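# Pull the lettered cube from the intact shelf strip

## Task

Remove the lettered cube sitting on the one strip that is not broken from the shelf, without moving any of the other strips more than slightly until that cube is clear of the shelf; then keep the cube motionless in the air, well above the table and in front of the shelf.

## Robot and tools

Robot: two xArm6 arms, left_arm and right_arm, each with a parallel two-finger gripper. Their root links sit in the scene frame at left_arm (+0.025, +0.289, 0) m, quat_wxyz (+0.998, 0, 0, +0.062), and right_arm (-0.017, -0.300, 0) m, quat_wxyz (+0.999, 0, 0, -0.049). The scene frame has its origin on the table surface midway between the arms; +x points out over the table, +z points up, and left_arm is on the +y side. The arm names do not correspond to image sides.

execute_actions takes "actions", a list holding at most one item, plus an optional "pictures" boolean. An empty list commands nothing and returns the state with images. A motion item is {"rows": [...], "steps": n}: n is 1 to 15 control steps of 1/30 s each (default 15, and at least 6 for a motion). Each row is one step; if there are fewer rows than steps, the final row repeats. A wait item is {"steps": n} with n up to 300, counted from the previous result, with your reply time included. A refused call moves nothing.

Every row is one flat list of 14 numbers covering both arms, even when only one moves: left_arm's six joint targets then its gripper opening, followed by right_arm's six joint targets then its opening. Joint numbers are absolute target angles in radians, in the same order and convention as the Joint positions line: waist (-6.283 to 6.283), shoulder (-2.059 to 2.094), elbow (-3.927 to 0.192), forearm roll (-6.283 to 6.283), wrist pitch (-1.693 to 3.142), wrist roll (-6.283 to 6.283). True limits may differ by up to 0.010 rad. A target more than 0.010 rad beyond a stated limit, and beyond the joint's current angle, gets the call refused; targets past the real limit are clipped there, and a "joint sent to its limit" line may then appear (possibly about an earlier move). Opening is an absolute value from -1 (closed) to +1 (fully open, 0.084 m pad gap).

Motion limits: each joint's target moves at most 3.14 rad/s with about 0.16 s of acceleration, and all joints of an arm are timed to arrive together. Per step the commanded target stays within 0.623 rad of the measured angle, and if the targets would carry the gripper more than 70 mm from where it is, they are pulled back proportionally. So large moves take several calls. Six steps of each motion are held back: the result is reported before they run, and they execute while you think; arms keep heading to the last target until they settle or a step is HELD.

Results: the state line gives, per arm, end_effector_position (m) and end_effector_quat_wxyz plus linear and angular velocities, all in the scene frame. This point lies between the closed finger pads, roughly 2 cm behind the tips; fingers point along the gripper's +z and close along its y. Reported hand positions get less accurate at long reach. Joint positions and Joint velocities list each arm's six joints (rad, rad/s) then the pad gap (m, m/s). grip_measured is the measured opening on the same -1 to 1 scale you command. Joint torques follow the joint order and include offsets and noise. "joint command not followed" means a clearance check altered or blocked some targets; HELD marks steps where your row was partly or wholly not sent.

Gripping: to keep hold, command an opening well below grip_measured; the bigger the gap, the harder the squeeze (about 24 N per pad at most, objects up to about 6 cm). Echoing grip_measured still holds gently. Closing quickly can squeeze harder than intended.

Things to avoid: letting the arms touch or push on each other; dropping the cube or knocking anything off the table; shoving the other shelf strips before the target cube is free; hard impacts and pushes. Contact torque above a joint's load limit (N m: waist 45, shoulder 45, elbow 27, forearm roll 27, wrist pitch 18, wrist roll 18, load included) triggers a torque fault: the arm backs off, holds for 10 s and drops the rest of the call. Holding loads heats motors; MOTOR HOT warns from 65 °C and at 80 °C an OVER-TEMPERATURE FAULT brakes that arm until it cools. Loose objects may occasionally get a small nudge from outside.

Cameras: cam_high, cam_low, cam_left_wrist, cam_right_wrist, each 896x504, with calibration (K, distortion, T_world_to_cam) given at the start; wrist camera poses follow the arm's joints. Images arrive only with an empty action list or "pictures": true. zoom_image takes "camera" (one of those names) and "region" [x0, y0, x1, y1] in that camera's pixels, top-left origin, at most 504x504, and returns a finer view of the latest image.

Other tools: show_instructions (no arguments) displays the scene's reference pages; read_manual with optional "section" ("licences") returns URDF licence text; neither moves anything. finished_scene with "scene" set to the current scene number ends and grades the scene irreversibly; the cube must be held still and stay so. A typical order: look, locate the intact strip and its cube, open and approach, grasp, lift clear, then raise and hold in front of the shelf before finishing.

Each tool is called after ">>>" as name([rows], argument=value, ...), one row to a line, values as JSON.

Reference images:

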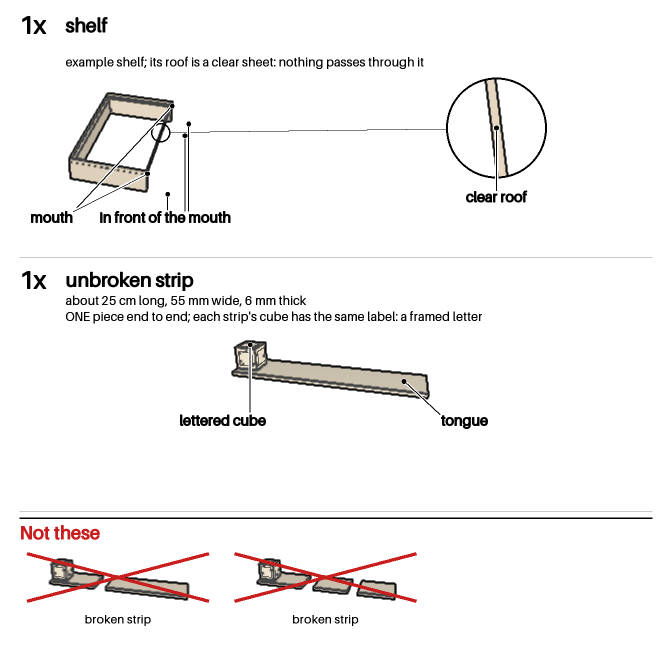

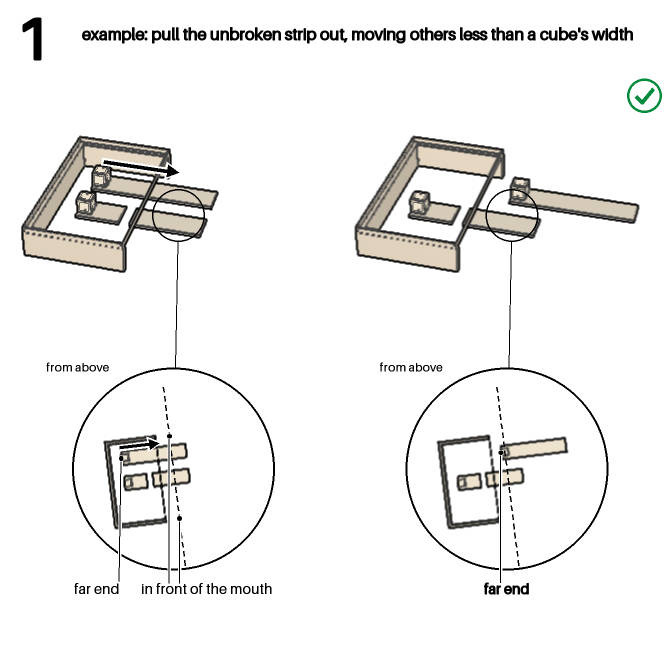

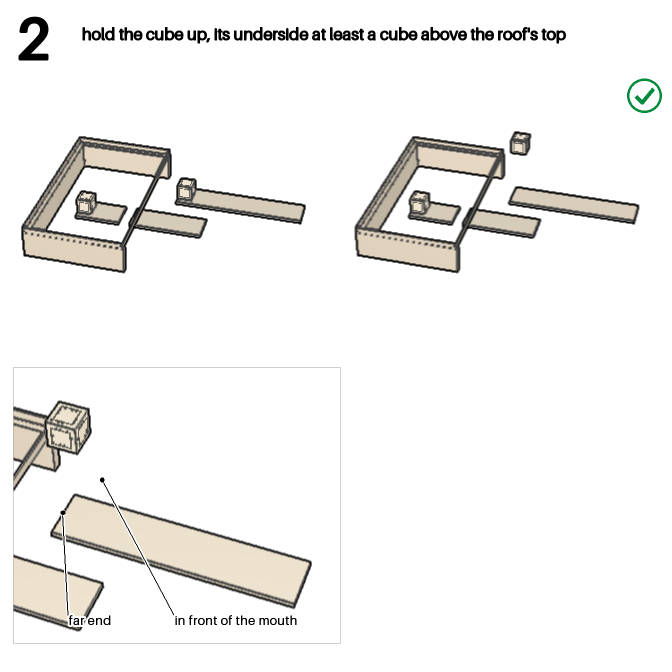

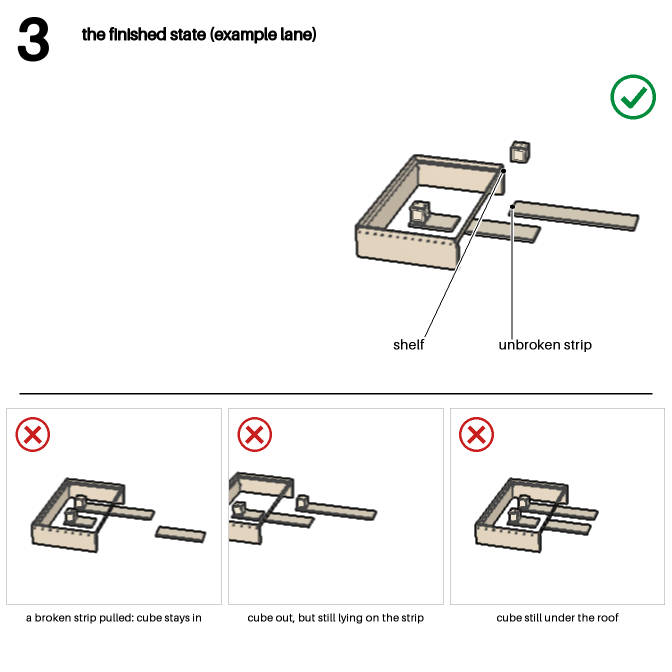

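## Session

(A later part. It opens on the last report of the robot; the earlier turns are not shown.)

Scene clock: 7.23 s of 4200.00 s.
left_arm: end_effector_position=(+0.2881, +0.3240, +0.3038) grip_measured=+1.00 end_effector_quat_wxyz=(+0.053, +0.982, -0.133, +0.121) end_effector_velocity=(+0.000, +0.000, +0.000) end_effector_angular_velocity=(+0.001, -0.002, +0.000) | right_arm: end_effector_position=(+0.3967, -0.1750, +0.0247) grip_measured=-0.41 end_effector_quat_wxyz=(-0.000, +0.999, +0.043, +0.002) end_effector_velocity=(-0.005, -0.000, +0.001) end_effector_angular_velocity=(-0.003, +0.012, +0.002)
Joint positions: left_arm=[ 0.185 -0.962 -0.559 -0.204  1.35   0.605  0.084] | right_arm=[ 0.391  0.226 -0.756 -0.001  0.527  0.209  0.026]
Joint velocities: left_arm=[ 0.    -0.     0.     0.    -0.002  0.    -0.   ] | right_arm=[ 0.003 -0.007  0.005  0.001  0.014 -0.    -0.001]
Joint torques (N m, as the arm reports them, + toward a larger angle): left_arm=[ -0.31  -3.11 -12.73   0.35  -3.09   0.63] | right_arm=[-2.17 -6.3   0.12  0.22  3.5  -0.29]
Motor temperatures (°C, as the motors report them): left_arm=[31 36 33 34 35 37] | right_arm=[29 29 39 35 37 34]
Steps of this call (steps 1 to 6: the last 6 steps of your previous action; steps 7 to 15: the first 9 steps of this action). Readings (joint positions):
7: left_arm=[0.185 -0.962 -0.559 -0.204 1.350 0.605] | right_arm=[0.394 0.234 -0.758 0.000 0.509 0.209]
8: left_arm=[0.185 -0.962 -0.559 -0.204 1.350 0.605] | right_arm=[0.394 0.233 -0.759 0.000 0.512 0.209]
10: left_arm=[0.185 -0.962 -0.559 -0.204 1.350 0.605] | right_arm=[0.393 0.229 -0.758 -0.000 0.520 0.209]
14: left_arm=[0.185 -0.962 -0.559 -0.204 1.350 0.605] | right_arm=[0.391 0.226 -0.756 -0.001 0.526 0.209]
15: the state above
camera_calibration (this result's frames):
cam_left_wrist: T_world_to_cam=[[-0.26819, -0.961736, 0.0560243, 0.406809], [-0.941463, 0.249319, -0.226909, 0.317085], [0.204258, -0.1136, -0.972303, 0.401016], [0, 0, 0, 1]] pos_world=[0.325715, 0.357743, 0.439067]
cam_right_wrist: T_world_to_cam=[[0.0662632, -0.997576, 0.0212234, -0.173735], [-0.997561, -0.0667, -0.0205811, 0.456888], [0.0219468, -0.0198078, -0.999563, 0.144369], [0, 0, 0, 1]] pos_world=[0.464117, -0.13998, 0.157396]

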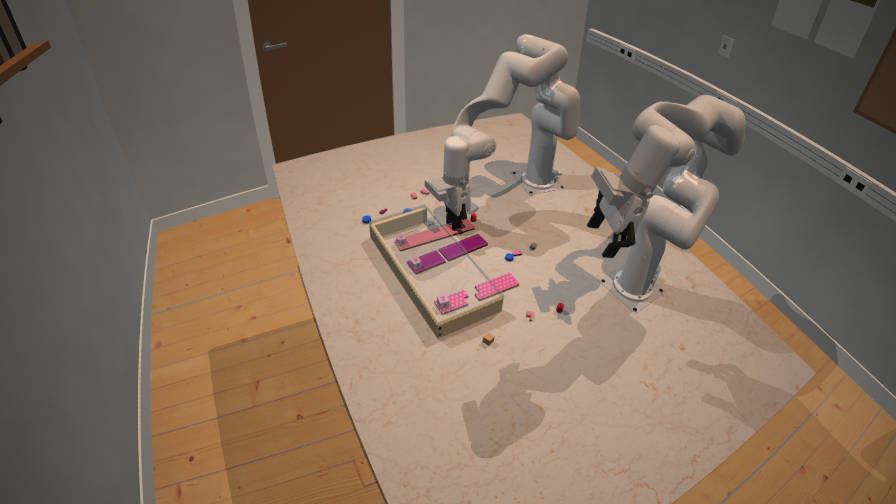

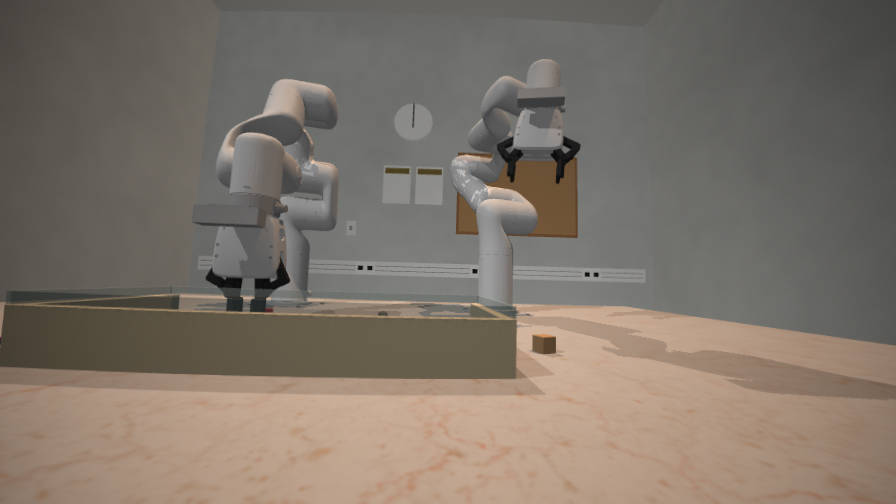

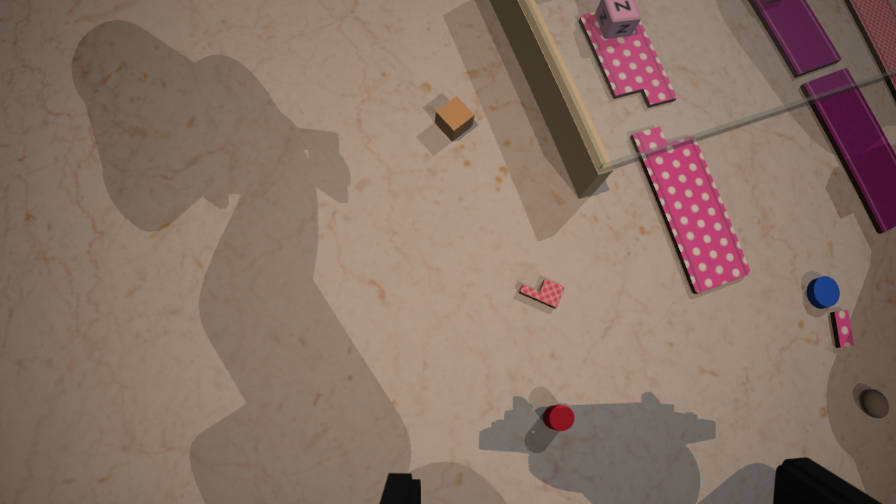

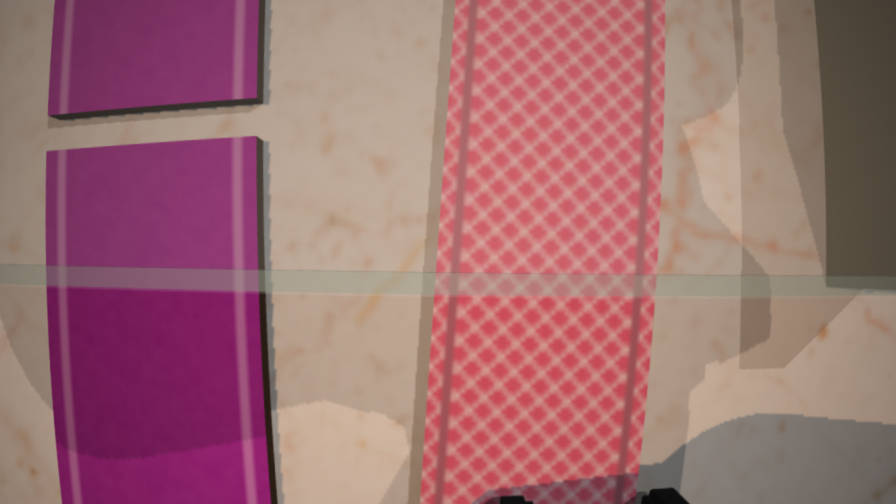

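>>> execute_actions([
  {"rows":[[0.185,-0.962,-0.559,-0.204,1.35,0.605,1,0.396,0.205,-0.725,0,0.52,0.211,-0.4],[0.185,-0.962,-0.559,-0.204,1.35,0.605,1,0.396,0.205,-0.725,0,0.52,0.211,-0.4],[0.185,-0.962,-0.559,-0.204,1.35,0.605,1,0.398,0.185,-0.697,0,0.512,0.213,-0.4],[0.185,-0.962,-0.559,-0.204,1.35,0.605,1,0.398,0.185,-0.697,0,0.512,0.213,-0.4],[0.185,-0.962,-0.559,-0.204,1.35,0.605,1,0.4,0.166,-0.669,0,0.503,0.215,-0.4],[0.185,-0.962,-0.559,-0.204,1.35,0.605,1,0.4,0.166,-0.669,0,0.503,0.215,-0.4],[0.185,-0.962,-0.559,-0.204,1.35,0.605,1,0.402,0.146,-0.641,0,0.495,0.217,-0.4],[0.185,-0.962,-0.559,-0.204,1.35,0.605,1,0.402,0.146,-0.641,0,0.495,0.217,-0.4],[0.185,-0.962,-0.559,-0.204,1.35,0.605,1,0.404,0.127,-0.613,0,0.486,0.219,-0.4],[0.185,-0.962,-0.559,-0.204,1.35,0.605,1,0.404,0.127,-0.613,0,0.486,0.219,-0.4],[0.185,-0.962,-0.559,-0.204,1.35,0.605,1,0.406,0.1075,-0.585,0,0.478,0.221,-0.4],[0.185,-0.962,-0.559,-0.204,1.35,0.605,1,0.406,0.1075,-0.585,0,0.478,0.221,-0.4],[0.185,-0.962,-0.559,-0.204,1.35,0.605,1,0.409,0.08,-0.549,0,0.469,0.224,-0.4],[0.185,-0.962,-0.559,-0.204,1.35,0.605,1,0.409,0.08,-0.549,0,0.469,0.224,-0.4],[0.185,-0.962,-0.559,-0.204,1.35,0.605,1,0.412,0.053,-0.513,0,0.46,0.227,-0.4]]},
])

>>> execute_actions([
  {"steps":15},
], pictures=true)

Scene clock: 8.43 s of 4200.00 s.
left_arm: end_effector_position=(+0.2881, +0.3240, +0.3038) grip_measured=+1.00 end_effector_quat_wxyz=(+0.053, +0.982, -0.133, +0.121) end_effector_velocity=(-0.000, -0.000, -0.000) end_effector_angular_velocity=(-0.001, +0.002, -0.000) | right_arm: end_effector_position=(+0.3744, -0.1777, +0.0248) grip_measured=-0.42 end_effector_quat_wxyz=(-0.000, +0.999, +0.044, +0.000) end_effector_velocity=(-0.106, -0.023, -0.000) end_effector_angular_velocity=(-0.002, +0.005, -0.001)
Joint positions: left_arm=[ 0.185 -0.962 -0.559 -0.204  1.35   0.605  0.084] | right_arm=[ 0.401  0.17  -0.675  0.     0.505  0.215  0.026]
Joint velocities: left_arm=[ 0.    -0.     0.    -0.     0.002  0.    -0.   ] | right_arm=[ 0.025 -0.278  0.397 -0.001 -0.113  0.027  0.   ]
Joint torques (N m, as the arm reports them, + toward a larger angle): left_arm=[ -0.33  -3.17 -12.8    0.44  -3.05   0.62] | right_arm=[-1.29 -5.27 -0.95  0.26  3.07 -0.24]
Motor temperatures (°C, as the motors report them): left_arm=[31 36 33 34 35 37] | right_arm=[29 29 39 35 37 34]
Steps of this call (steps 1 to 6: the last 6 steps of your previous action; steps 7 to 15: the robot went on to your last target; steps 16 to 27: nothing new was sent; steps 28 to 36: the first 9 steps of this action). Readings (joint positions):
28: left_arm=[0.185 -0.962 -0.559 -0.204 1.350 0.605] | right_arm=[0.394 0.224 -0.754 -0.000 0.529 0.209]
29: left_arm=[0.185 -0.962 -0.559 -0.204 1.350 0.605] | right_arm=[0.394 0.223 -0.752 -0.000 0.528 0.209]
31: left_arm=[0.185 -0.962 -0.559 -0.204 1.350 0.605] | right_arm=[0.396 0.213 -0.737 0.000 0.523 0.210]
35: left_arm=[0.185 -0.962 -0.559 -0.204 1.350 0.605] | right_arm=[0.400 0.179 -0.689 0.000 0.509 0.214]
36: the state above

Scene clock: 8.93 s of 4200.00 s.
left_arm: end_effector_position=(+0.2881, +0.3240, +0.3038) grip_measured=+1.00 end_effector_quat_wxyz=(+0.053, +0.982, -0.133, +0.121) end_effector_velocity=(+0.000, +0.000, +0.000) end_effector_angular_velocity=(+0.000, -0.001, +0.001) | right_arm: end_effector_position=(+0.3322, -0.1866, +0.0247) grip_measured=-0.42 end_effector_quat_wxyz=(-0.000, +0.999, +0.044, +0.001) end_effector_velocity=(-0.007, -0.001, +0.000) end_effector_angular_velocity=(+0.001, -0.004, -0.001)
Joint positions: left_arm=[ 0.185 -0.962 -0.559 -0.204  1.35   0.605  0.084] | right_arm=[ 0.412  0.055 -0.517  0.     0.46   0.227  0.026]
Joint velocities: left_arm=[ 0.     0.     0.    -0.    -0.002 -0.    -0.   ] | right_arm=[ 0.002 -0.023  0.03  -0.001 -0.011  0.004 -0.   ]
Joint torques (N m, as the arm reports them, + toward a larger angle): left_arm=[ -0.27  -2.98 -12.81   0.34  -3.05   0.61] | right_arm=[-0.73 -3.81  0.56  0.27  3.65 -0.27]
Motor temperatures (°C, as the motors report them): left_arm=[31 36 33 34 35 37] | right_arm=[29 29 39 35 37 34]
Kept back: nothing.
Steps of this call (steps 1 to 6: the last 6 steps of your previous action; steps 7 to 15: the robot went on to your last target). Readings (joint positions):
1: left_arm=[0.185 -0.962 -0.559 -0.204 1.350 0.605] | right_arm=[0.402 0.160 -0.662 0.000 0.501 0.215]
2: left_arm=[0.185 -0.962 -0.559 -0.204 1.350 0.605] | right_arm=[0.402 0.151 -0.648 0.000 0.497 0.216]
4: left_arm=[0.185 -0.962 -0.559 -0.204 1.350 0.605] | right_arm=[0.404 0.132 -0.621 0.000 0.488 0.218]
8: left_arm=[0.185 -0.962 -0.559 -0.204 1.350 0.605] | right_arm=[0.409 0.086 -0.559 0.000 0.471 0.223]
15: the state above
camera_calibration (this result's frames):
cam_left_wrist: T_world_to_cam=[[-0.26819, -0.961736, 0.0560243, 0.406809], [-0.941463, 0.249319, -0.226909, 0.317085], [0.204258, -0.1136, -0.972303, 0.401016], [0, 0, 0, 1]] pos_world=[0.325715, 0.357743, 0.439067]
cam_right_wrist: T_world_to_cam=[[0.0684558, -0.997431, 0.0210958, -0.181749], [-0.997443, -0.0688611, -0.0191239, 0.391278], [0.0205275, -0.0197328, -0.999595, 0.146052], [0, 0, 0, 1]] pos_world=[0.399721, -0.151456, 0.15731]

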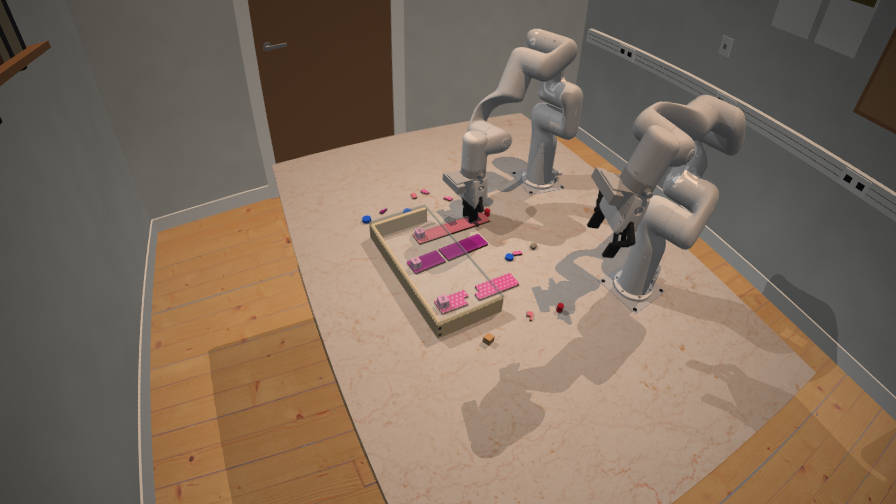

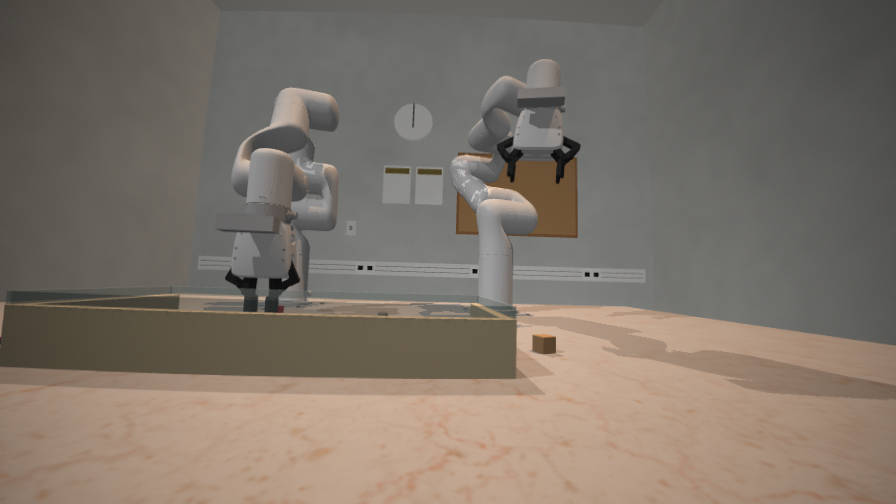

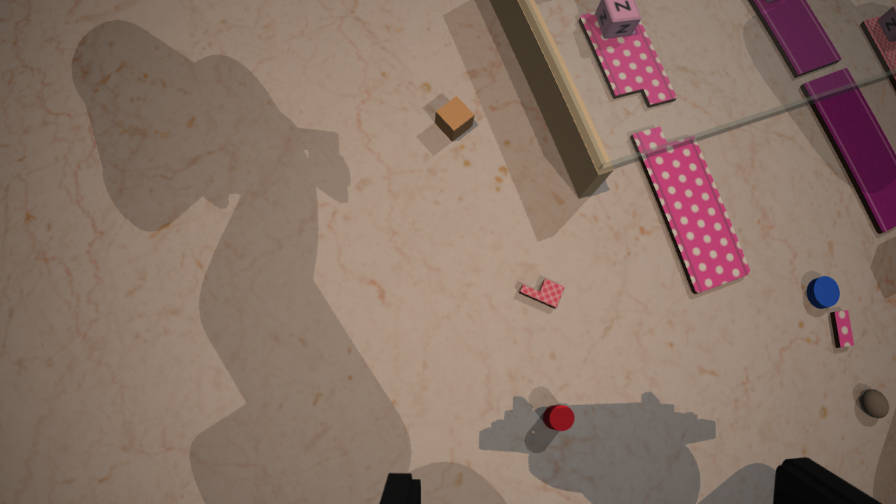

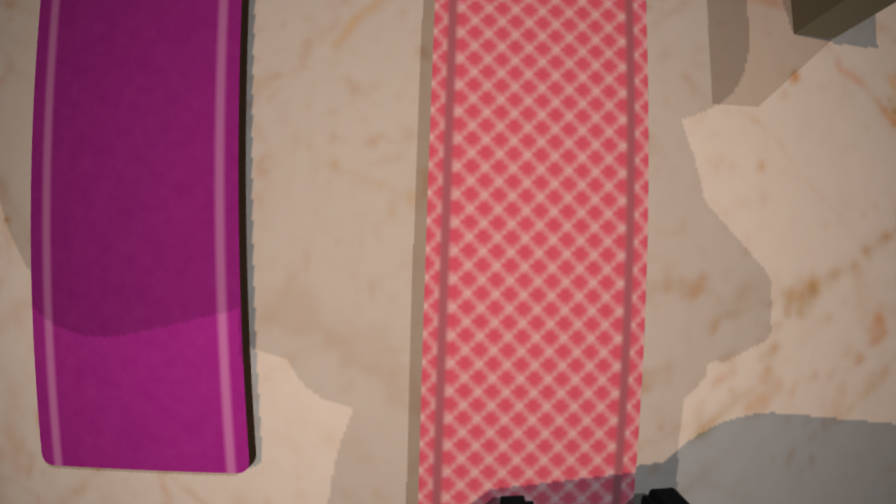

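>>> execute_actions([
  {"rows":[[0.185,-0.962,-0.559,-0.204,1.35,0.605,1,0.42,0.025,-0.477,0,0.452,0.235,-0.4],[0.185,-0.962,-0.559,-0.204,1.35,0.605,1,0.42,0.025,-0.477,0,0.452,0.235,-0.4],[0.185,-0.962,-0.559,-0.204,1.35,0.605,1,0.428,-0.002,-0.442,0,0.444,0.243,-0.4],[0.185,-0.962,-0.559,-0.204,1.35,0.605,1,0.428,-0.002,-0.442,0,0.444,0.243,-0.4],[0.185,-0.962,-0.559,-0.204,1.35,0.605,1,0.436,-0.031,-0.407,0,0.438,0.251,-0.4],[0.185,-0.962,-0.559,-0.204,1.35,0.605,1,0.445,-0.06,-0.372,0,0.432,0.26,-0.4],[0.185,-0.962,-0.559,-0.204,1.35,0.605,1,0.445,-0.06,-0.372,0,0.432,0.26,-0.4],[0.185,-0.962,-0.559,-0.204,1.35,0.605,1,0.455,-0.091,-0.337,0,0.428,0.27,-0.4],[0.185,-0.962,-0.559,-0.204,1.35,0.605,1,0.465,-0.122,-0.302,0,0.424,0.28,-0.4],[0.185,-0.962,-0.559,-0.204,1.35,0.605,1,0.465,-0.122,-0.302,0,0.424,0.28,-0.4],[0.185,-0.962,-0.559,-0.204,1.35,0.605,1,0.476,-0.155,-0.267,0,0.422,0.291,-0.4],[0.185,-0.962,-0.559,-0.204,1.35,0.605,1,0.488,-0.189,-0.233,0,0.422,0.303,-0.4],[0.185,-0.962,-0.559,-0.204,1.35,0.605,1,0.488,-0.189,-0.233,0,0.422,0.303,-0.4],[0.185,-0.962,-0.559,-0.204,1.35,0.605,1,0.5,-0.224,-0.198,0,0.422,0.315,-0.4],[0.185,-0.962,-0.559,-0.204,1.35,0.605,1,0.512,-0.261,-0.1635,0,0.4245,0.327,-0.4]]},
])

>>> execute_actions([
  {"steps":15},
])

>>> execute_actions([
  {"rows":[[0.185,-0.962,-0.559,-0.204,1.35,0.605,1,0.512,-0.4,-0.1635,0,0.5635,0.327,-0.4]],"steps":9},
])

>>> execute_actions([
  {"rows":[[0.185,-0.962,-0.559,-0.204,1.35,0.605,1,0.412,-0.169,-0.556,0,0.725,0.227,0.4]]},
])

>>> execute_actions([
  {"steps":15},
], pictures=true)

Scene clock: 10.10 s of 4200.00 s.
left_arm: end_effector_position=(+0.2881, +0.3240, +0.3038) grip_measured=+1.00 end_effector_quat_wxyz=(+0.053, +0.982, -0.133, +0.121) end_effector_velocity=(+0.000, +0.000, +0.000) end_effector_angular_velocity=(-0.000, -0.001, +0.001) | right_arm: end_effector_position=(+0.3000, -0.1882, +0.0248) grip_measured=-0.42 end_effector_quat_wxyz=(-0.000, +0.999, +0.044, +0.001) end_effector_velocity=(-0.183, -0.009, -0.000) end_effector_angular_velocity=(-0.001, +0.004, +0.000)
Joint positions: left_arm=[ 0.185 -0.962 -0.559 -0.204  1.35   0.605  0.084] | right_arm=[ 0.437 -0.032 -0.408 -0.     0.439  0.252  0.026]
Joint velocities: left_arm=[ 0.     0.    -0.001 -0.    -0.    -0.001 -0.   ] | right_arm=[ 0.157 -0.511  0.615  0.    -0.099  0.156 -0.   ]
Joint torques (N m, as the arm reports them, + toward a larger angle): left_arm=[ -0.22  -2.91 -12.78   0.4   -3.08   0.49] | right_arm=[ 0.86 -4.49  0.23  0.37  3.2  -0.22]
Motor temperatures (°C, as the motors report them): left_arm=[31 36 34 34 35 37] | right_arm=[29 29 39 35 37 34]
Steps of this call (steps 1 to 15: the robot went on to your last target; steps 16 to 26: nothing new was sent; steps 27 to 35: the first 9 steps of this action). Readings (joint positions):
27: left_arm=[0.185 -0.962 -0.559 -0.204 1.350 0.605] | right_arm=[0.412 0.053 -0.514 0.000 0.459 0.227]
28: left_arm=[0.185 -0.962 -0.559 -0.204 1.350 0.605] | right_arm=[0.412 0.051 -0.512 -0.000 0.459 0.228]
30: left_arm=[0.185 -0.962 -0.559 -0.204 1.350 0.605] | right_arm=[0.416 0.037 -0.494 -0.000 0.455 0.232]
34: left_arm=[0.185 -0.962 -0.559 -0.204 1.350 0.605] | right_arm=[0.432 -0.015 -0.428 -0.000 0.442 0.247]
35: the state above

Scene clock: 10.60 s of 4200.00 s.
left_arm: end_effector_position=(+0.2881, +0.3240, +0.3038) grip_measured=+1.00 end_effector_quat_wxyz=(+0.053, +0.982, -0.133, +0.121) end_effector_velocity=(-0.001, -0.000, -0.000) end_effector_angular_velocity=(-0.001, +0.002, -0.001) | right_arm: end_effector_position=(+0.2285, -0.1925, +0.0247) grip_measured=-0.42 end_effector_quat_wxyz=(-0.001, +0.999, +0.044, +0.001) end_effector_velocity=(-0.011, -0.000, -0.000) end_effector_angular_velocity=(+0.002, -0.005, -0.001)
Joint positions: left_arm=[ 0.185 -0.962 -0.559 -0.204  1.35   0.605  0.084] | right_arm=[ 0.51  -0.257 -0.17   0.     0.423  0.325  0.026]
Joint velocities: left_arm=[ 0.    -0.     0.     0.     0.003  0.001 -0.   ] | right_arm=[ 0.015 -0.041  0.04  -0.    -0.004  0.016 -0.   ]
Joint torques (N m, as the arm reports them, + toward a larger angle): left_arm=[ -0.38  -3.08 -12.58   0.36  -3.01   0.55] | right_arm=[-0.41  0.37  1.25  0.41  3.85 -0.43]
Motor temperatures (°C, as the motors report them): left_arm=[31 36 34 34 35 37] | right_arm=[29 29 39 35 37 34]
Kept back: nothing.
Steps of this call (steps 1 to 6: the last 6 steps of your previous action; steps 7 to 15: the robot went on to your last target). Readings (joint positions):
1: left_arm=[0.185 -0.962 -0.559 -0.204 1.350 0.605] | right_arm=[0.442 -0.050 -0.386 -0.000 0.435 0.258]
2: left_arm=[0.185 -0.962 -0.559 -0.204 1.350 0.605] | right_arm=[0.449 -0.070 -0.363 -0.000 0.432 0.264]
4: left_arm=[0.185 -0.962 -0.559 -0.204 1.350 0.605] | right_arm=[0.461 -0.109 -0.319 -0.000 0.427 0.276]
8: left_arm=[0.185 -0.962 -0.559 -0.204 1.350 0.605] | right_arm=[0.491 -0.198 -0.227 -0.000 0.424 0.306]
15: the state above

Scene clock: 10.70 s of 4200.00 s.
left_arm: end_effector_position=(+0.2881, +0.3240, +0.3038) grip_measured=+1.00 end_effector_quat_wxyz=(+0.053, +0.982, -0.133, +0.121) end_effector_velocity=(+0.000, -0.000, +0.000) end_effector_angular_velocity=(+0.000, -0.001, +0.000) | right_arm: end_effector_position=(+0.2251, -0.1937, +0.0257) grip_measured=-0.42 end_effector_quat_wxyz=(+0.001, +0.999, +0.044, -0.002) end_effector_velocity=(-0.118, -0.049, +0.029) end_effector_angular_velocity=(-0.131, +0.295, +0.011)
Joint positions: left_arm=[ 0.185 -0.962 -0.559 -0.204  1.35   0.605  0.084] | right_arm=[ 0.512 -0.27  -0.165 -0.     0.44   0.326  0.026]
Joint velocities: left_arm=[-0.001 -0.     0.    -0.    -0.001 -0.001  0.   ] | right_arm=[ 0.011 -0.45   0.149 -0.003  0.624  0.003 -0.001]
Joint torques (N m, as the arm reports them, + toward a larger angle): left_arm=[ -0.45  -2.97 -12.61   0.31  -3.12   0.55] | right_arm=[ -1.43 -12.73  -5.06   0.31   0.47  -0.22]
Motor temperatures (°C, as the motors report them): left_arm=[31 36 34 34 35 37] | right_arm=[29 29 39 35 37 34]
Steps of this call (steps 1 to 3: the first 3 steps of this action). Readings (joint positions):
1: left_arm=[0.185 -0.962 -0.559 -0.204 1.350 0.605] | right_arm=[0.511 -0.258 -0.169 0.000 0.423 0.326]
2: left_arm=[0.185 -0.962 -0.559 -0.204 1.350 0.605] | right_arm=[0.511 -0.261 -0.168 0.000 0.426 0.326]
3: the state above

Scene clock: 11.20 s of 4200.00 s.
left_arm: end_effector_position=(+0.2881, +0.3240, +0.3038) grip_measured=+1.00 end_effector_quat_wxyz=(+0.053, +0.982, -0.133, +0.121) end_effector_velocity=(+0.000, +0.000, +0.000) end_effector_angular_velocity=(+0.000, -0.001, +0.001) | right_arm: end_effector_position=(+0.2893, -0.1872, +0.0811) grip_measured=+0.39 end_effector_quat_wxyz=(+0.000, +0.999, +0.044, -0.001) end_effector_velocity=(+0.326, +0.014, +0.152) end_effector_angular_velocity=(+0.003, -0.006, -0.004)
Joint positions: left_arm=[ 0.185 -0.962 -0.559 -0.204  1.35   0.605  0.084] | right_arm=[ 0.451 -0.255 -0.405 -0.     0.661  0.266  0.061]
Joint velocities: left_arm=[ 0.    -0.    -0.     0.    -0.001 -0.001  0.   ] | right_arm=[-0.305  0.678 -1.186  0.001  0.501 -0.301  0.   ]
Joint torques (N m, as the arm reports them, + toward a larger angle): left_arm=[ -0.27  -2.99 -12.64   0.4   -3.1    0.48] | right_arm=[ -1.57  -9.42 -11.11   0.5   -2.55  -0.19]
Motor temperatures (°C, as the motors report them): left_arm=[31 36 34 34 35 37] | right_arm=[29 29 39 35 37 34]
Steps of this call (steps 1 to 6: the last 6 steps of your previous action; steps 7 to 15: the first 9 steps of this action). Readings (joint positions):
7: left_arm=[0.185 -0.962 -0.559 -0.204 1.350 0.605] | right_arm=[0.512 -0.388 -0.160 -0.000 0.556 0.327]
8: left_arm=[0.185 -0.962 -0.559 -0.204 1.350 0.605] | right_arm=[0.512 -0.390 -0.162 -0.000 0.560 0.326]
10: left_arm=[0.185 -0.962 -0.559 -0.204 1.350 0.605] | right_arm=[0.503 -0.371 -0.196 -0.000 0.579 0.317]
14: left_arm=[0.185 -0.962 -0.559 -0.204 1.350 0.605] | right_arm=[0.461 -0.277 -0.365 -0.000 0.644 0.276]
15: the state above

Scene clock: 11.70 s of 4200.00 s.
left_arm: end_effector_position=(+0.2881, +0.3240, +0.3038) grip_measured=+1.00 end_effector_quat_wxyz=(+0.053, +0.982, -0.133, +0.121) end_effector_velocity=(-0.000, -0.000, -0.000) end_effector_angular_velocity=(-0.001, +0.001, -0.000) | right_arm: end_effector_position=(+0.3301, -0.1871, +0.0997) grip_measured=+0.39 end_effector_quat_wxyz=(+0.000, +0.999, +0.044, -0.000) end_effector_velocity=(+0.004, +0.000, +0.003) end_effector_angular_velocity=(+0.001, -0.005, -0.001)
Joint positions: left_arm=[ 0.185 -0.962 -0.559 -0.204  1.35   0.605  0.084] | right_arm=[ 0.412 -0.17  -0.555  0.     0.725  0.227  0.061]
Joint velocities: left_arm=[-0.     0.     0.    -0.     0.001 -0.     0.   ] | right_arm=[-0.003  0.004 -0.012 -0.001  0.002 -0.001 -0.   ]
Joint torques (N m, as the arm reports them, + toward a larger angle): left_arm=[ -0.24  -3.01 -12.68   0.32  -3.01   0.53] | right_arm=[ -1.61 -11.73 -11.53   0.62  -2.95  -0.22]
Motor temperatures (°C, as the motors report them): left_arm=[31 36 34 34 35 37] | right_arm=[29 29 39 35 37 34]
Kept back: nothing.
Steps of this call (steps 1 to 6: the last 6 steps of your previous action; steps 7 to 15: the robot went on to your last target). Readings (joint positions):
1: left_arm=[0.185 -0.962 -0.559 -0.204 1.350 0.605] | right_arm=[0.441 -0.233 -0.444 -0.000 0.677 0.256]
2: left_arm=[0.185 -0.962 -0.559 -0.204 1.350 0.605] | right_arm=[0.432 -0.213 -0.479 -0.000 0.691 0.247]
4: left_arm=[0.185 -0.962 -0.559 -0.204 1.350 0.605] | right_arm=[0.420 -0.188 -0.523 -0.000 0.708 0.236]
8: left_arm=[0.185 -0.962 -0.559 -0.204 1.350 0.605] | right_arm=[0.414 -0.173 -0.547 0.000 0.722 0.229]
15: the state above
camera_calibration (this result's frames):
cam_left_wrist: T_world_to_cam=[[-0.26819, -0.961736, 0.0560244, 0.406809], [-0.941463, 0.249319, -0.226909, 0.317085], [0.204258, -0.1136, -0.972303, 0.401016], [0, 0, 0, 1]] pos_world=[0.325715, 0.357743, 0.439067]
cam_right_wrist: T_world_to_cam=[[0.0686097, -0.997408, 0.0216848, -0.183756], [-0.997477, -0.0689793, -0.0167792, 0.390356], [0.0182315, -0.0204788, -0.999624, 0.221685], [0, 0, 0, 1]] pos_world=[0.397937, -0.151813, 0.232136]

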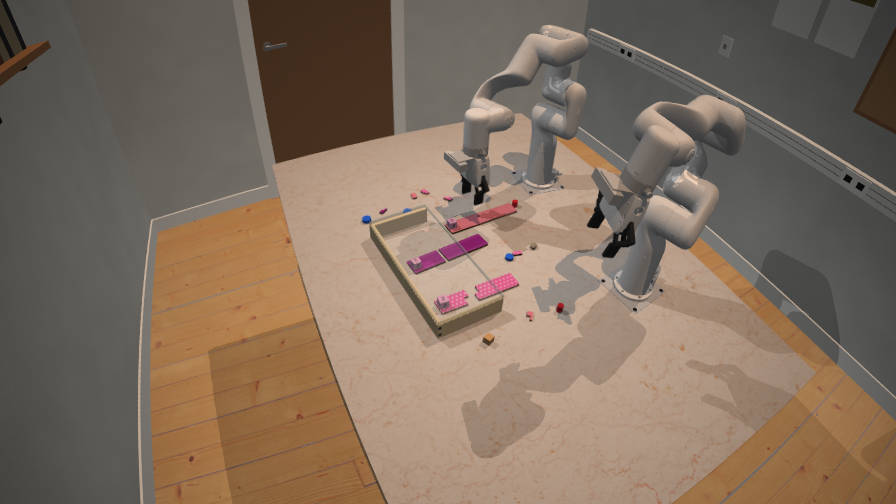

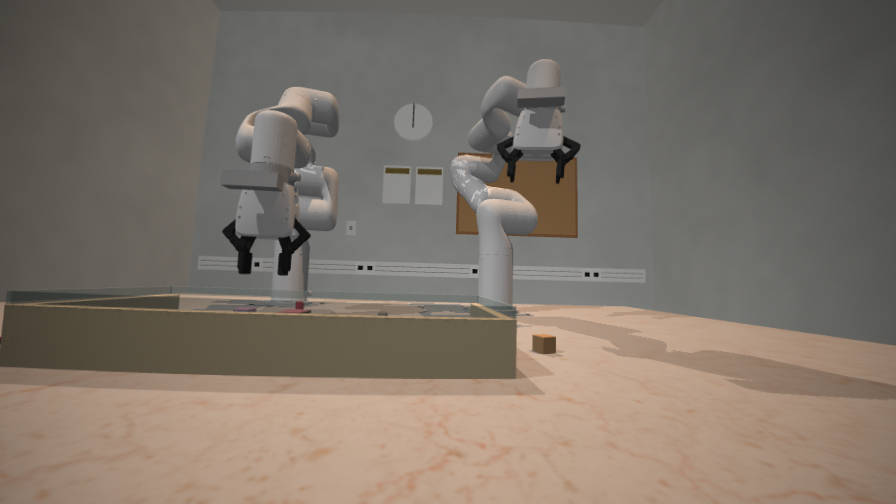

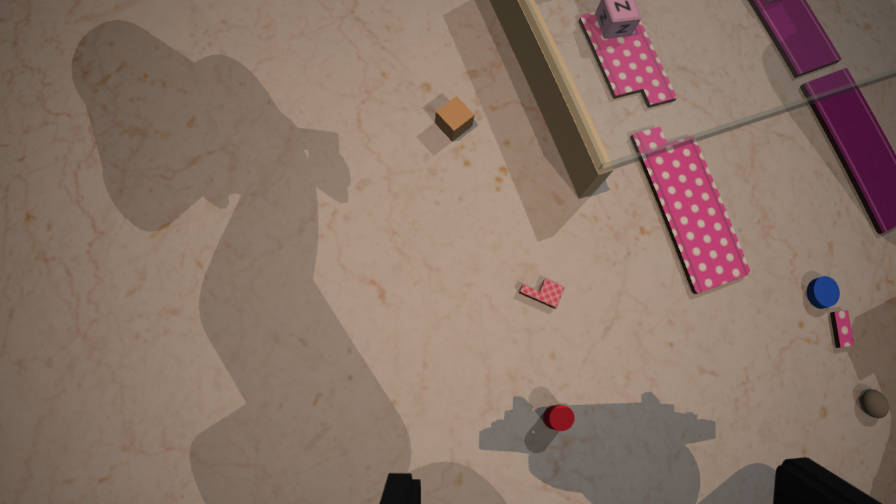

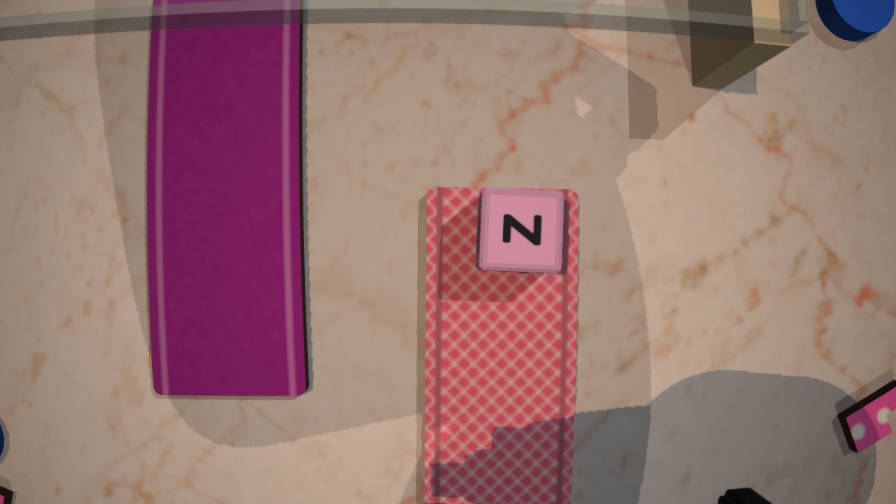

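>>> execute_actions([
  {"rows":[[0.185,-0.962,-0.559,-0.204,1.35,0.605,1,0.396,0.137,-0.811,0,0.674,0.25,0.4]]},
])

>>> execute_actions([
  {"rows":[[0.185,-0.962,-0.559,-0.204,1.35,0.605,1,0.396,0.239,-0.798,0,0.559,0.25,0.4]]},
])

>>> execute_actions([
  {"rows":[[0.185,-0.962,-0.559,-0.204,1.35,0.605,1,0.396,0.239,-0.798,0,0.559,0.25,-0.8]]},
])

>>> execute_actions([
  {"rows":[[0.185,-0.962,-0.559,-0.204,1.35,0.605,1,0.396,-0.25,-0.798,0,1.048,0.25,-0.8]]},
])

>>> execute_actions([
  {"steps":30},
], pictures=true)

Scene clock: 12.47 s of 4200.00 s.
left_arm: end_effector_position=(+0.2881, +0.3240, +0.3038) grip_measured=+1.00 end_effector_quat_wxyz=(+0.053, +0.982, -0.133, +0.121) end_effector_velocity=(-0.001, -0.000, -0.000) end_effector_angular_velocity=(-0.001, +0.003, -0.001) | right_arm: end_effector_position=(+0.3911, -0.1733, +0.0782) grip_measured=+0.39 end_effector_quat_wxyz=(+0.000, +1.000, +0.028, -0.000) end_effector_velocity=(+0.161, +0.030, -0.118) end_effector_angular_velocity=(-0.021, +0.068, -0.101)
Joint positions: left_arm=[ 0.185 -0.962 -0.559 -0.204  1.35   0.605  0.084] | right_arm=[ 0.399  0.078 -0.762 -0.     0.684  0.245  0.061]
Joint velocities: left_arm=[ 0.     0.    -0.     0.     0.003  0.     0.   ] | right_arm=[-0.044  0.793 -0.603  0.    -0.12   0.057 -0.   ]
Joint torques (N m, as the arm reports them, + toward a larger angle): left_arm=[ -0.27  -3.13 -12.71   0.43  -3.06   0.55] | right_arm=[ -0.19 -25.38  -9.76   0.45  -2.53  -0.37]
Motor temperatures (°C, as the motors report them): left_arm=[31 36 34 34 35 37] | right_arm=[29 29 39 35 37 34]
Steps of this call (steps 1 to 14: the robot went on to your last target; steps 15 to 23: the first 9 steps of this action). Readings (joint positions):
15: left_arm=[0.185 -0.962 -0.559 -0.204 1.350 0.605] | right_arm=[0.412 -0.169 -0.556 0.000 0.725 0.227]
16: left_arm=[0.185 -0.962 -0.559 -0.204 1.350 0.605] | right_arm=[0.412 -0.167 -0.558 0.000 0.725 0.227]
18: left_arm=[0.185 -0.962 -0.559 -0.204 1.350 0.605] | right_arm=[0.410 -0.133 -0.587 0.000 0.719 0.230]
22: left_arm=[0.185 -0.962 -0.559 -0.204 1.350 0.605] | right_arm=[0.401 0.046 -0.737 -0.000 0.689 0.243]
23: the state above

Scene clock: 12.97 s of 4200.00 s.
left_arm: end_effector_position=(+0.2881, +0.3240, +0.3038) grip_measured=+1.00 end_effector_quat_wxyz=(+0.053, +0.982, -0.133, +0.121) end_effector_velocity=(-0.000, -0.000, +0.000) end_effector_angular_velocity=(+0.000, +0.000, -0.001) | right_arm: end_effector_position=(+0.4028, -0.1710, +0.0312) grip_measured=+0.39 end_effector_quat_wxyz=(+0.001, +1.000, +0.024, -0.004) end_effector_velocity=(+0.026, +0.008, -0.022) end_effector_angular_velocity=(+0.023, -0.074, -0.000)
Joint positions: left_arm=[ 0.185 -0.962 -0.559 -0.204  1.35   0.605  0.084] | right_arm=[ 0.396  0.232 -0.795  0.     0.572  0.25   0.061]
Joint velocities: left_arm=[-0.     0.    -0.     0.     0.001  0.001  0.   ] | right_arm=[-0.001  0.092 -0.025 -0.    -0.145 -0.     0.   ]
Joint torques (N m, as the arm reports them, + toward a larger angle): left_arm=[ -0.36  -3.04 -12.79   0.4   -3.08   0.59] | right_arm=[ -1.63 -19.99 -12.21   0.66  -3.07  -0.1 ]
Motor temperatures (°C, as the motors report them): left_arm=[31 36 34 34 35 37] | right_arm=[29 29 39 35 37 34]
Steps of this call (steps 1 to 6: the last 6 steps of your previous action; steps 7 to 15: the first 9 steps of this action). Readings (joint positions):
7: left_arm=[0.185 -0.962 -0.559 -0.204 1.350 0.605] | right_arm=[0.396 0.132 -0.807 0.000 0.675 0.250]
8: left_arm=[0.185 -0.962 -0.559 -0.204 1.350 0.605] | right_arm=[0.396 0.135 -0.808 -0.000 0.672 0.250]
10: left_arm=[0.185 -0.962 -0.559 -0.204 1.350 0.605] | right_arm=[0.396 0.162 -0.809 -0.000 0.637 0.250]
14: left_arm=[0.185 -0.962 -0.559 -0.204 1.350 0.605] | right_arm=[0.396 0.227 -0.795 0.000 0.578 0.250]
15: the state above

Scene clock: 13.47 s of 4200.00 s.
left_arm: end_effector_position=(+0.2881, +0.3240, +0.3038) grip_measured=+1.00 end_effector_quat_wxyz=(+0.053, +0.982, -0.133, +0.121) end_effector_velocity=(+0.000, -0.000, +0.000) end_effector_angular_velocity=(+0.000, -0.001, -0.001) | right_arm: end_effector_position=(+0.4059, -0.1701, +0.0302) grip_measured=-0.46 end_effector_quat_wxyz=(-0.000, +1.000, +0.024, +0.000) end_effector_velocity=(-0.000, +0.000, -0.001) end_effector_angular_velocity=(-0.001, +0.002, +0.001)
Joint positions: left_arm=[ 0.185 -0.962 -0.559 -0.204  1.35   0.605  0.084] | right_arm=[ 0.396  0.239 -0.798 -0.     0.559  0.25   0.024]
Joint velocities: left_arm=[-0.    -0.    -0.    -0.    -0.     0.001 -0.   ] | right_arm=[ 0.     0.001  0.    -0.     0.    -0.    -0.   ]
Joint torques (N m, as the arm reports them, + toward a larger angle): left_arm=[ -0.35  -2.96 -12.8    0.37  -3.09   0.47] | right_arm=[ -1.6  -16.92 -10.43   0.42  -2.79  -0.21]
Motor temperatures (°C, as the motors report them): left_arm=[31 36 34 34 35 37] | right_arm=[29 29 39 35 37 34]
Steps of this call (steps 1 to 6: the last 6 steps of your previous action; steps 7 to 15: the first 9 steps of this action). Readings (joint positions):
7: left_arm=[0.185 -0.962 -0.559 -0.204 1.350 0.605] | right_arm=[0.396 0.237 -0.799 -0.000 0.560 0.250]
8: left_arm=[0.185 -0.962 -0.559 -0.204 1.350 0.605] | right_arm=[0.396 0.238 -0.798 -0.000 0.560 0.250]
10: left_arm=[0.185 -0.962 -0.559 -0.204 1.350 0.605] | right_arm=[0.396 0.238 -0.798 -0.000 0.559 0.250]
14: left_arm=[0.185 -0.962 -0.559 -0.204 1.350 0.605] | right_arm=[0.396 0.239 -0.798 -0.000 0.559 0.250]
15: the state above

Scene clock: 13.97 s of 4200.00 s.
left_arm: end_effector_position=(+0.2881, +0.3240, +0.3038) grip_measured=+1.00 end_effector_quat_wxyz=(+0.053, +0.982, -0.133, +0.121) end_effector_velocity=(-0.000, -0.000, -0.000) end_effector_angular_velocity=(-0.000, +0.002, +0.000) | right_arm: end_effector_position=(+0.3959, -0.1731, +0.1094) grip_measured=-0.46 end_effector_quat_wxyz=(-0.001, +1.000, +0.024, +0.002) end_effector_velocity=(-0.102, -0.031, +0.356) end_effector_angular_velocity=(-0.007, +0.024, +0.001)
Joint positions: left_arm=[ 0.185 -0.962 -0.559 -0.204  1.35   0.605  0.084] | right_arm=[ 0.396  0.023 -0.8   -0.     0.774  0.25   0.024]
Joint velocities: left_arm=[ 0.     0.     0.     0.     0.002 -0.    -0.   ] | right_arm=[ 0.    -1.025  0.022  0.     1.028 -0.001 -0.   ]
Joint torques (N m, as the arm reports them, + toward a larger angle): left_arm=[ -0.47  -2.99 -12.81   0.25  -3.09   0.65] | right_arm=[ -1.54 -14.53 -10.79   0.68  -2.44   0.01]
Motor temperatures (°C, as the motors report them): left_arm=[31 36 34 34 35 37] | right_arm=[29 29 39 35 37 34]
Steps of this call (steps 1 to 6: the last 6 steps of your previous action; steps 7 to 15: the first 9 steps of this action). Readings (joint positions):
7: left_arm=[0.185 -0.962 -0.559 -0.204 1.350 0.605] | right_arm=[0.396 0.239 -0.798 -0.000 0.559 0.250]
8: left_arm=[0.185 -0.962 -0.559 -0.204 1.350 0.605] | right_arm=[0.396 0.237 -0.798 0.000 0.562 0.250]
10: left_arm=[0.185 -0.962 -0.559 -0.204 1.350 0.605] | right_arm=[0.396 0.206 -0.794 0.000 0.600 0.250]
14: left_arm=[0.185 -0.962 -0.559 -0.204 1.350 0.605] | right_arm=[0.396 0.057 -0.800 -0.000 0.740 0.250]
15: the state above

Scene clock: 14.97 s of 4200.00 s.
left_arm: end_effector_position=(+0.2881, +0.3240, +0.3038) grip_measured=+1.00 end_effector_quat_wxyz=(+0.053, +0.982, -0.133, +0.121) end_effector_velocity=(-0.000, -0.000, -0.000) end_effector_angular_velocity=(-0.000, +0.001, +0.000) | right_arm: end_effector_position=(+0.3581, -0.1848, +0.2005) grip_measured=-0.46 end_effector_quat_wxyz=(+0.000, +1.000, +0.024, -0.000) end_effector_velocity=(-0.000, +0.001, +0.000) end_effector_angular_velocity=(+0.001, -0.001, +0.000)
Joint positions: left_arm=[ 0.185 -0.962 -0.559 -0.204  1.35   0.605  0.084] | right_arm=[ 0.396 -0.25  -0.798  0.     1.048  0.25   0.024]
Joint velocities: left_arm=[ 0.     0.     0.    -0.     0.001 -0.     0.   ] | right_arm=[ 0.001 -0.001  0.     0.001  0.     0.    -0.   ]
Joint torques (N m, as the arm reports them, + toward a larger angle): left_arm=[ -0.07  -3.   -12.73   0.39  -3.08   0.46] | right_arm=[ -1.73 -11.75 -13.6    0.62  -2.69  -0.27]
Motor temperatures (°C, as the motors report them): left_arm=[31 36 34 34 35 37] | right_arm=[29 29 40 35 37 34]
Kept back: nothing.
Steps of this call (steps 1 to 6: the last 6 steps of your previous action; steps 7 to 30: the robot went on to your last target). Readings (joint positions):
1: left_arm=[0.185 -0.962 -0.559 -0.204 1.350 0.605] | right_arm=[0.396 -0.012 -0.799 -0.000 0.808 0.250]
2: left_arm=[0.185 -0.962 -0.559 -0.204 1.350 0.605] | right_arm=[0.396 -0.046 -0.799 -0.000 0.844 0.250]
4: left_arm=[0.185 -0.962 -0.559 -0.204 1.350 0.605] | right_arm=[0.396 -0.117 -0.798 -0.000 0.914 0.250]
8: left_arm=[0.185 -0.962 -0.559 -0.204 1.350 0.605] | right_arm=[0.396 -0.222 -0.801 -0.000 1.015 0.250]
30: the state above
All arms were judged still, so your last target was given up. Only a new action makes them travel on or press farther. Fingers that are still opening or closing keep moving.
camera_calibration (this result's frames):
cam_left_wrist: T_world_to_cam=[[-0.26819, -0.961736, 0.0560245, 0.406809], [-0.941463, 0.249319, -0.226909, 0.317085], [0.204258, -0.1136, -0.972303, 0.401016], [0, 0, 0, 1]] pos_world=[0.325715, 0.357743, 0.439067]
cam_right_wrist: T_world_to_cam=[[0.0294841, -0.999333, 0.0215653, -0.171846], [-0.999405, -0.0298594, -0.0172901, 0.428146], [0.0179225, -0.0210427, -0.999618, 0.321952], [0, 0, 0, 1]] pos_world=[0.427187, -0.152172, 0.332938]

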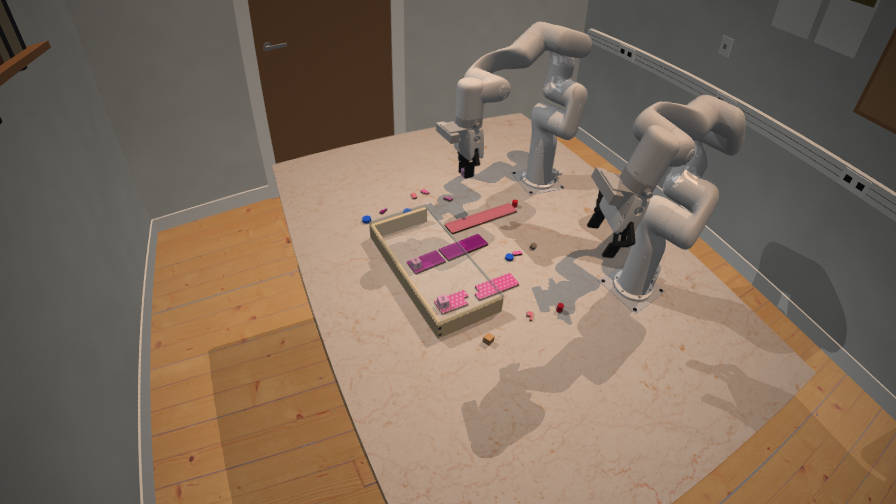

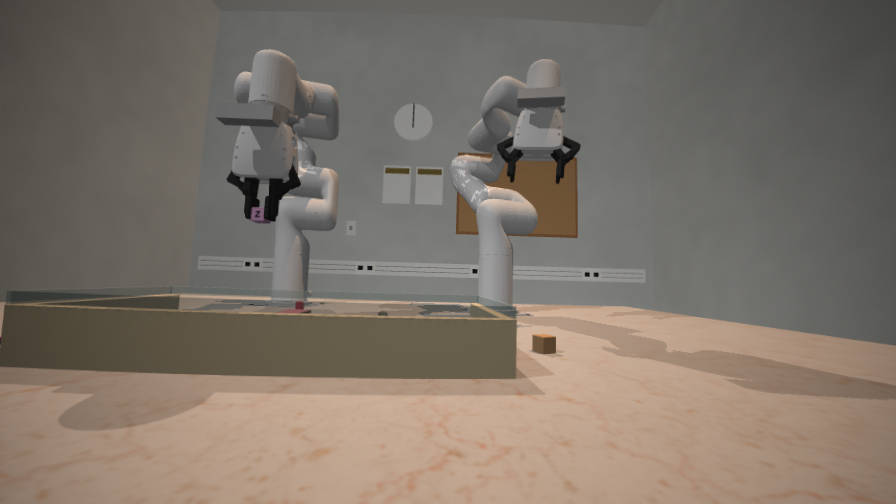

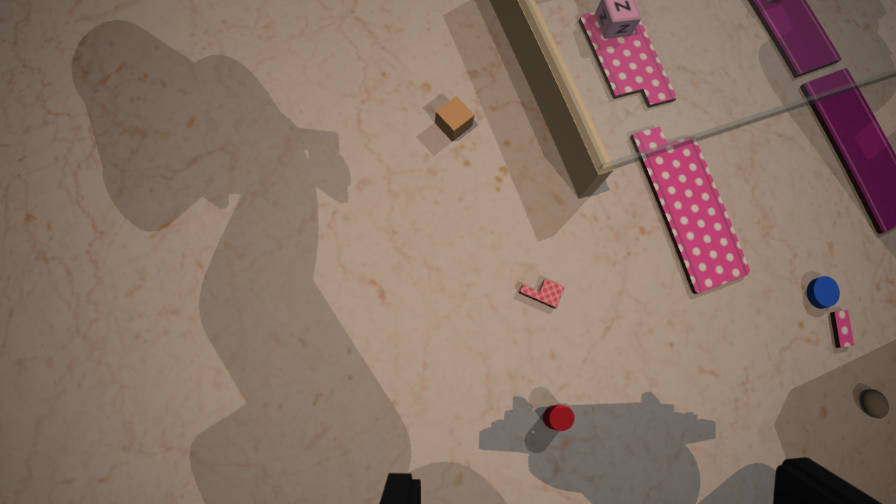

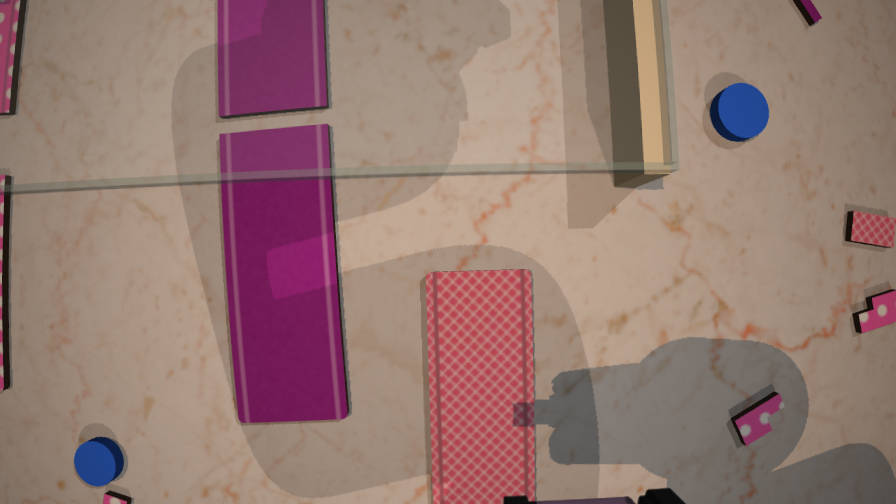

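>>> finished_scene(scene=1)

The scene is finished: the task was done.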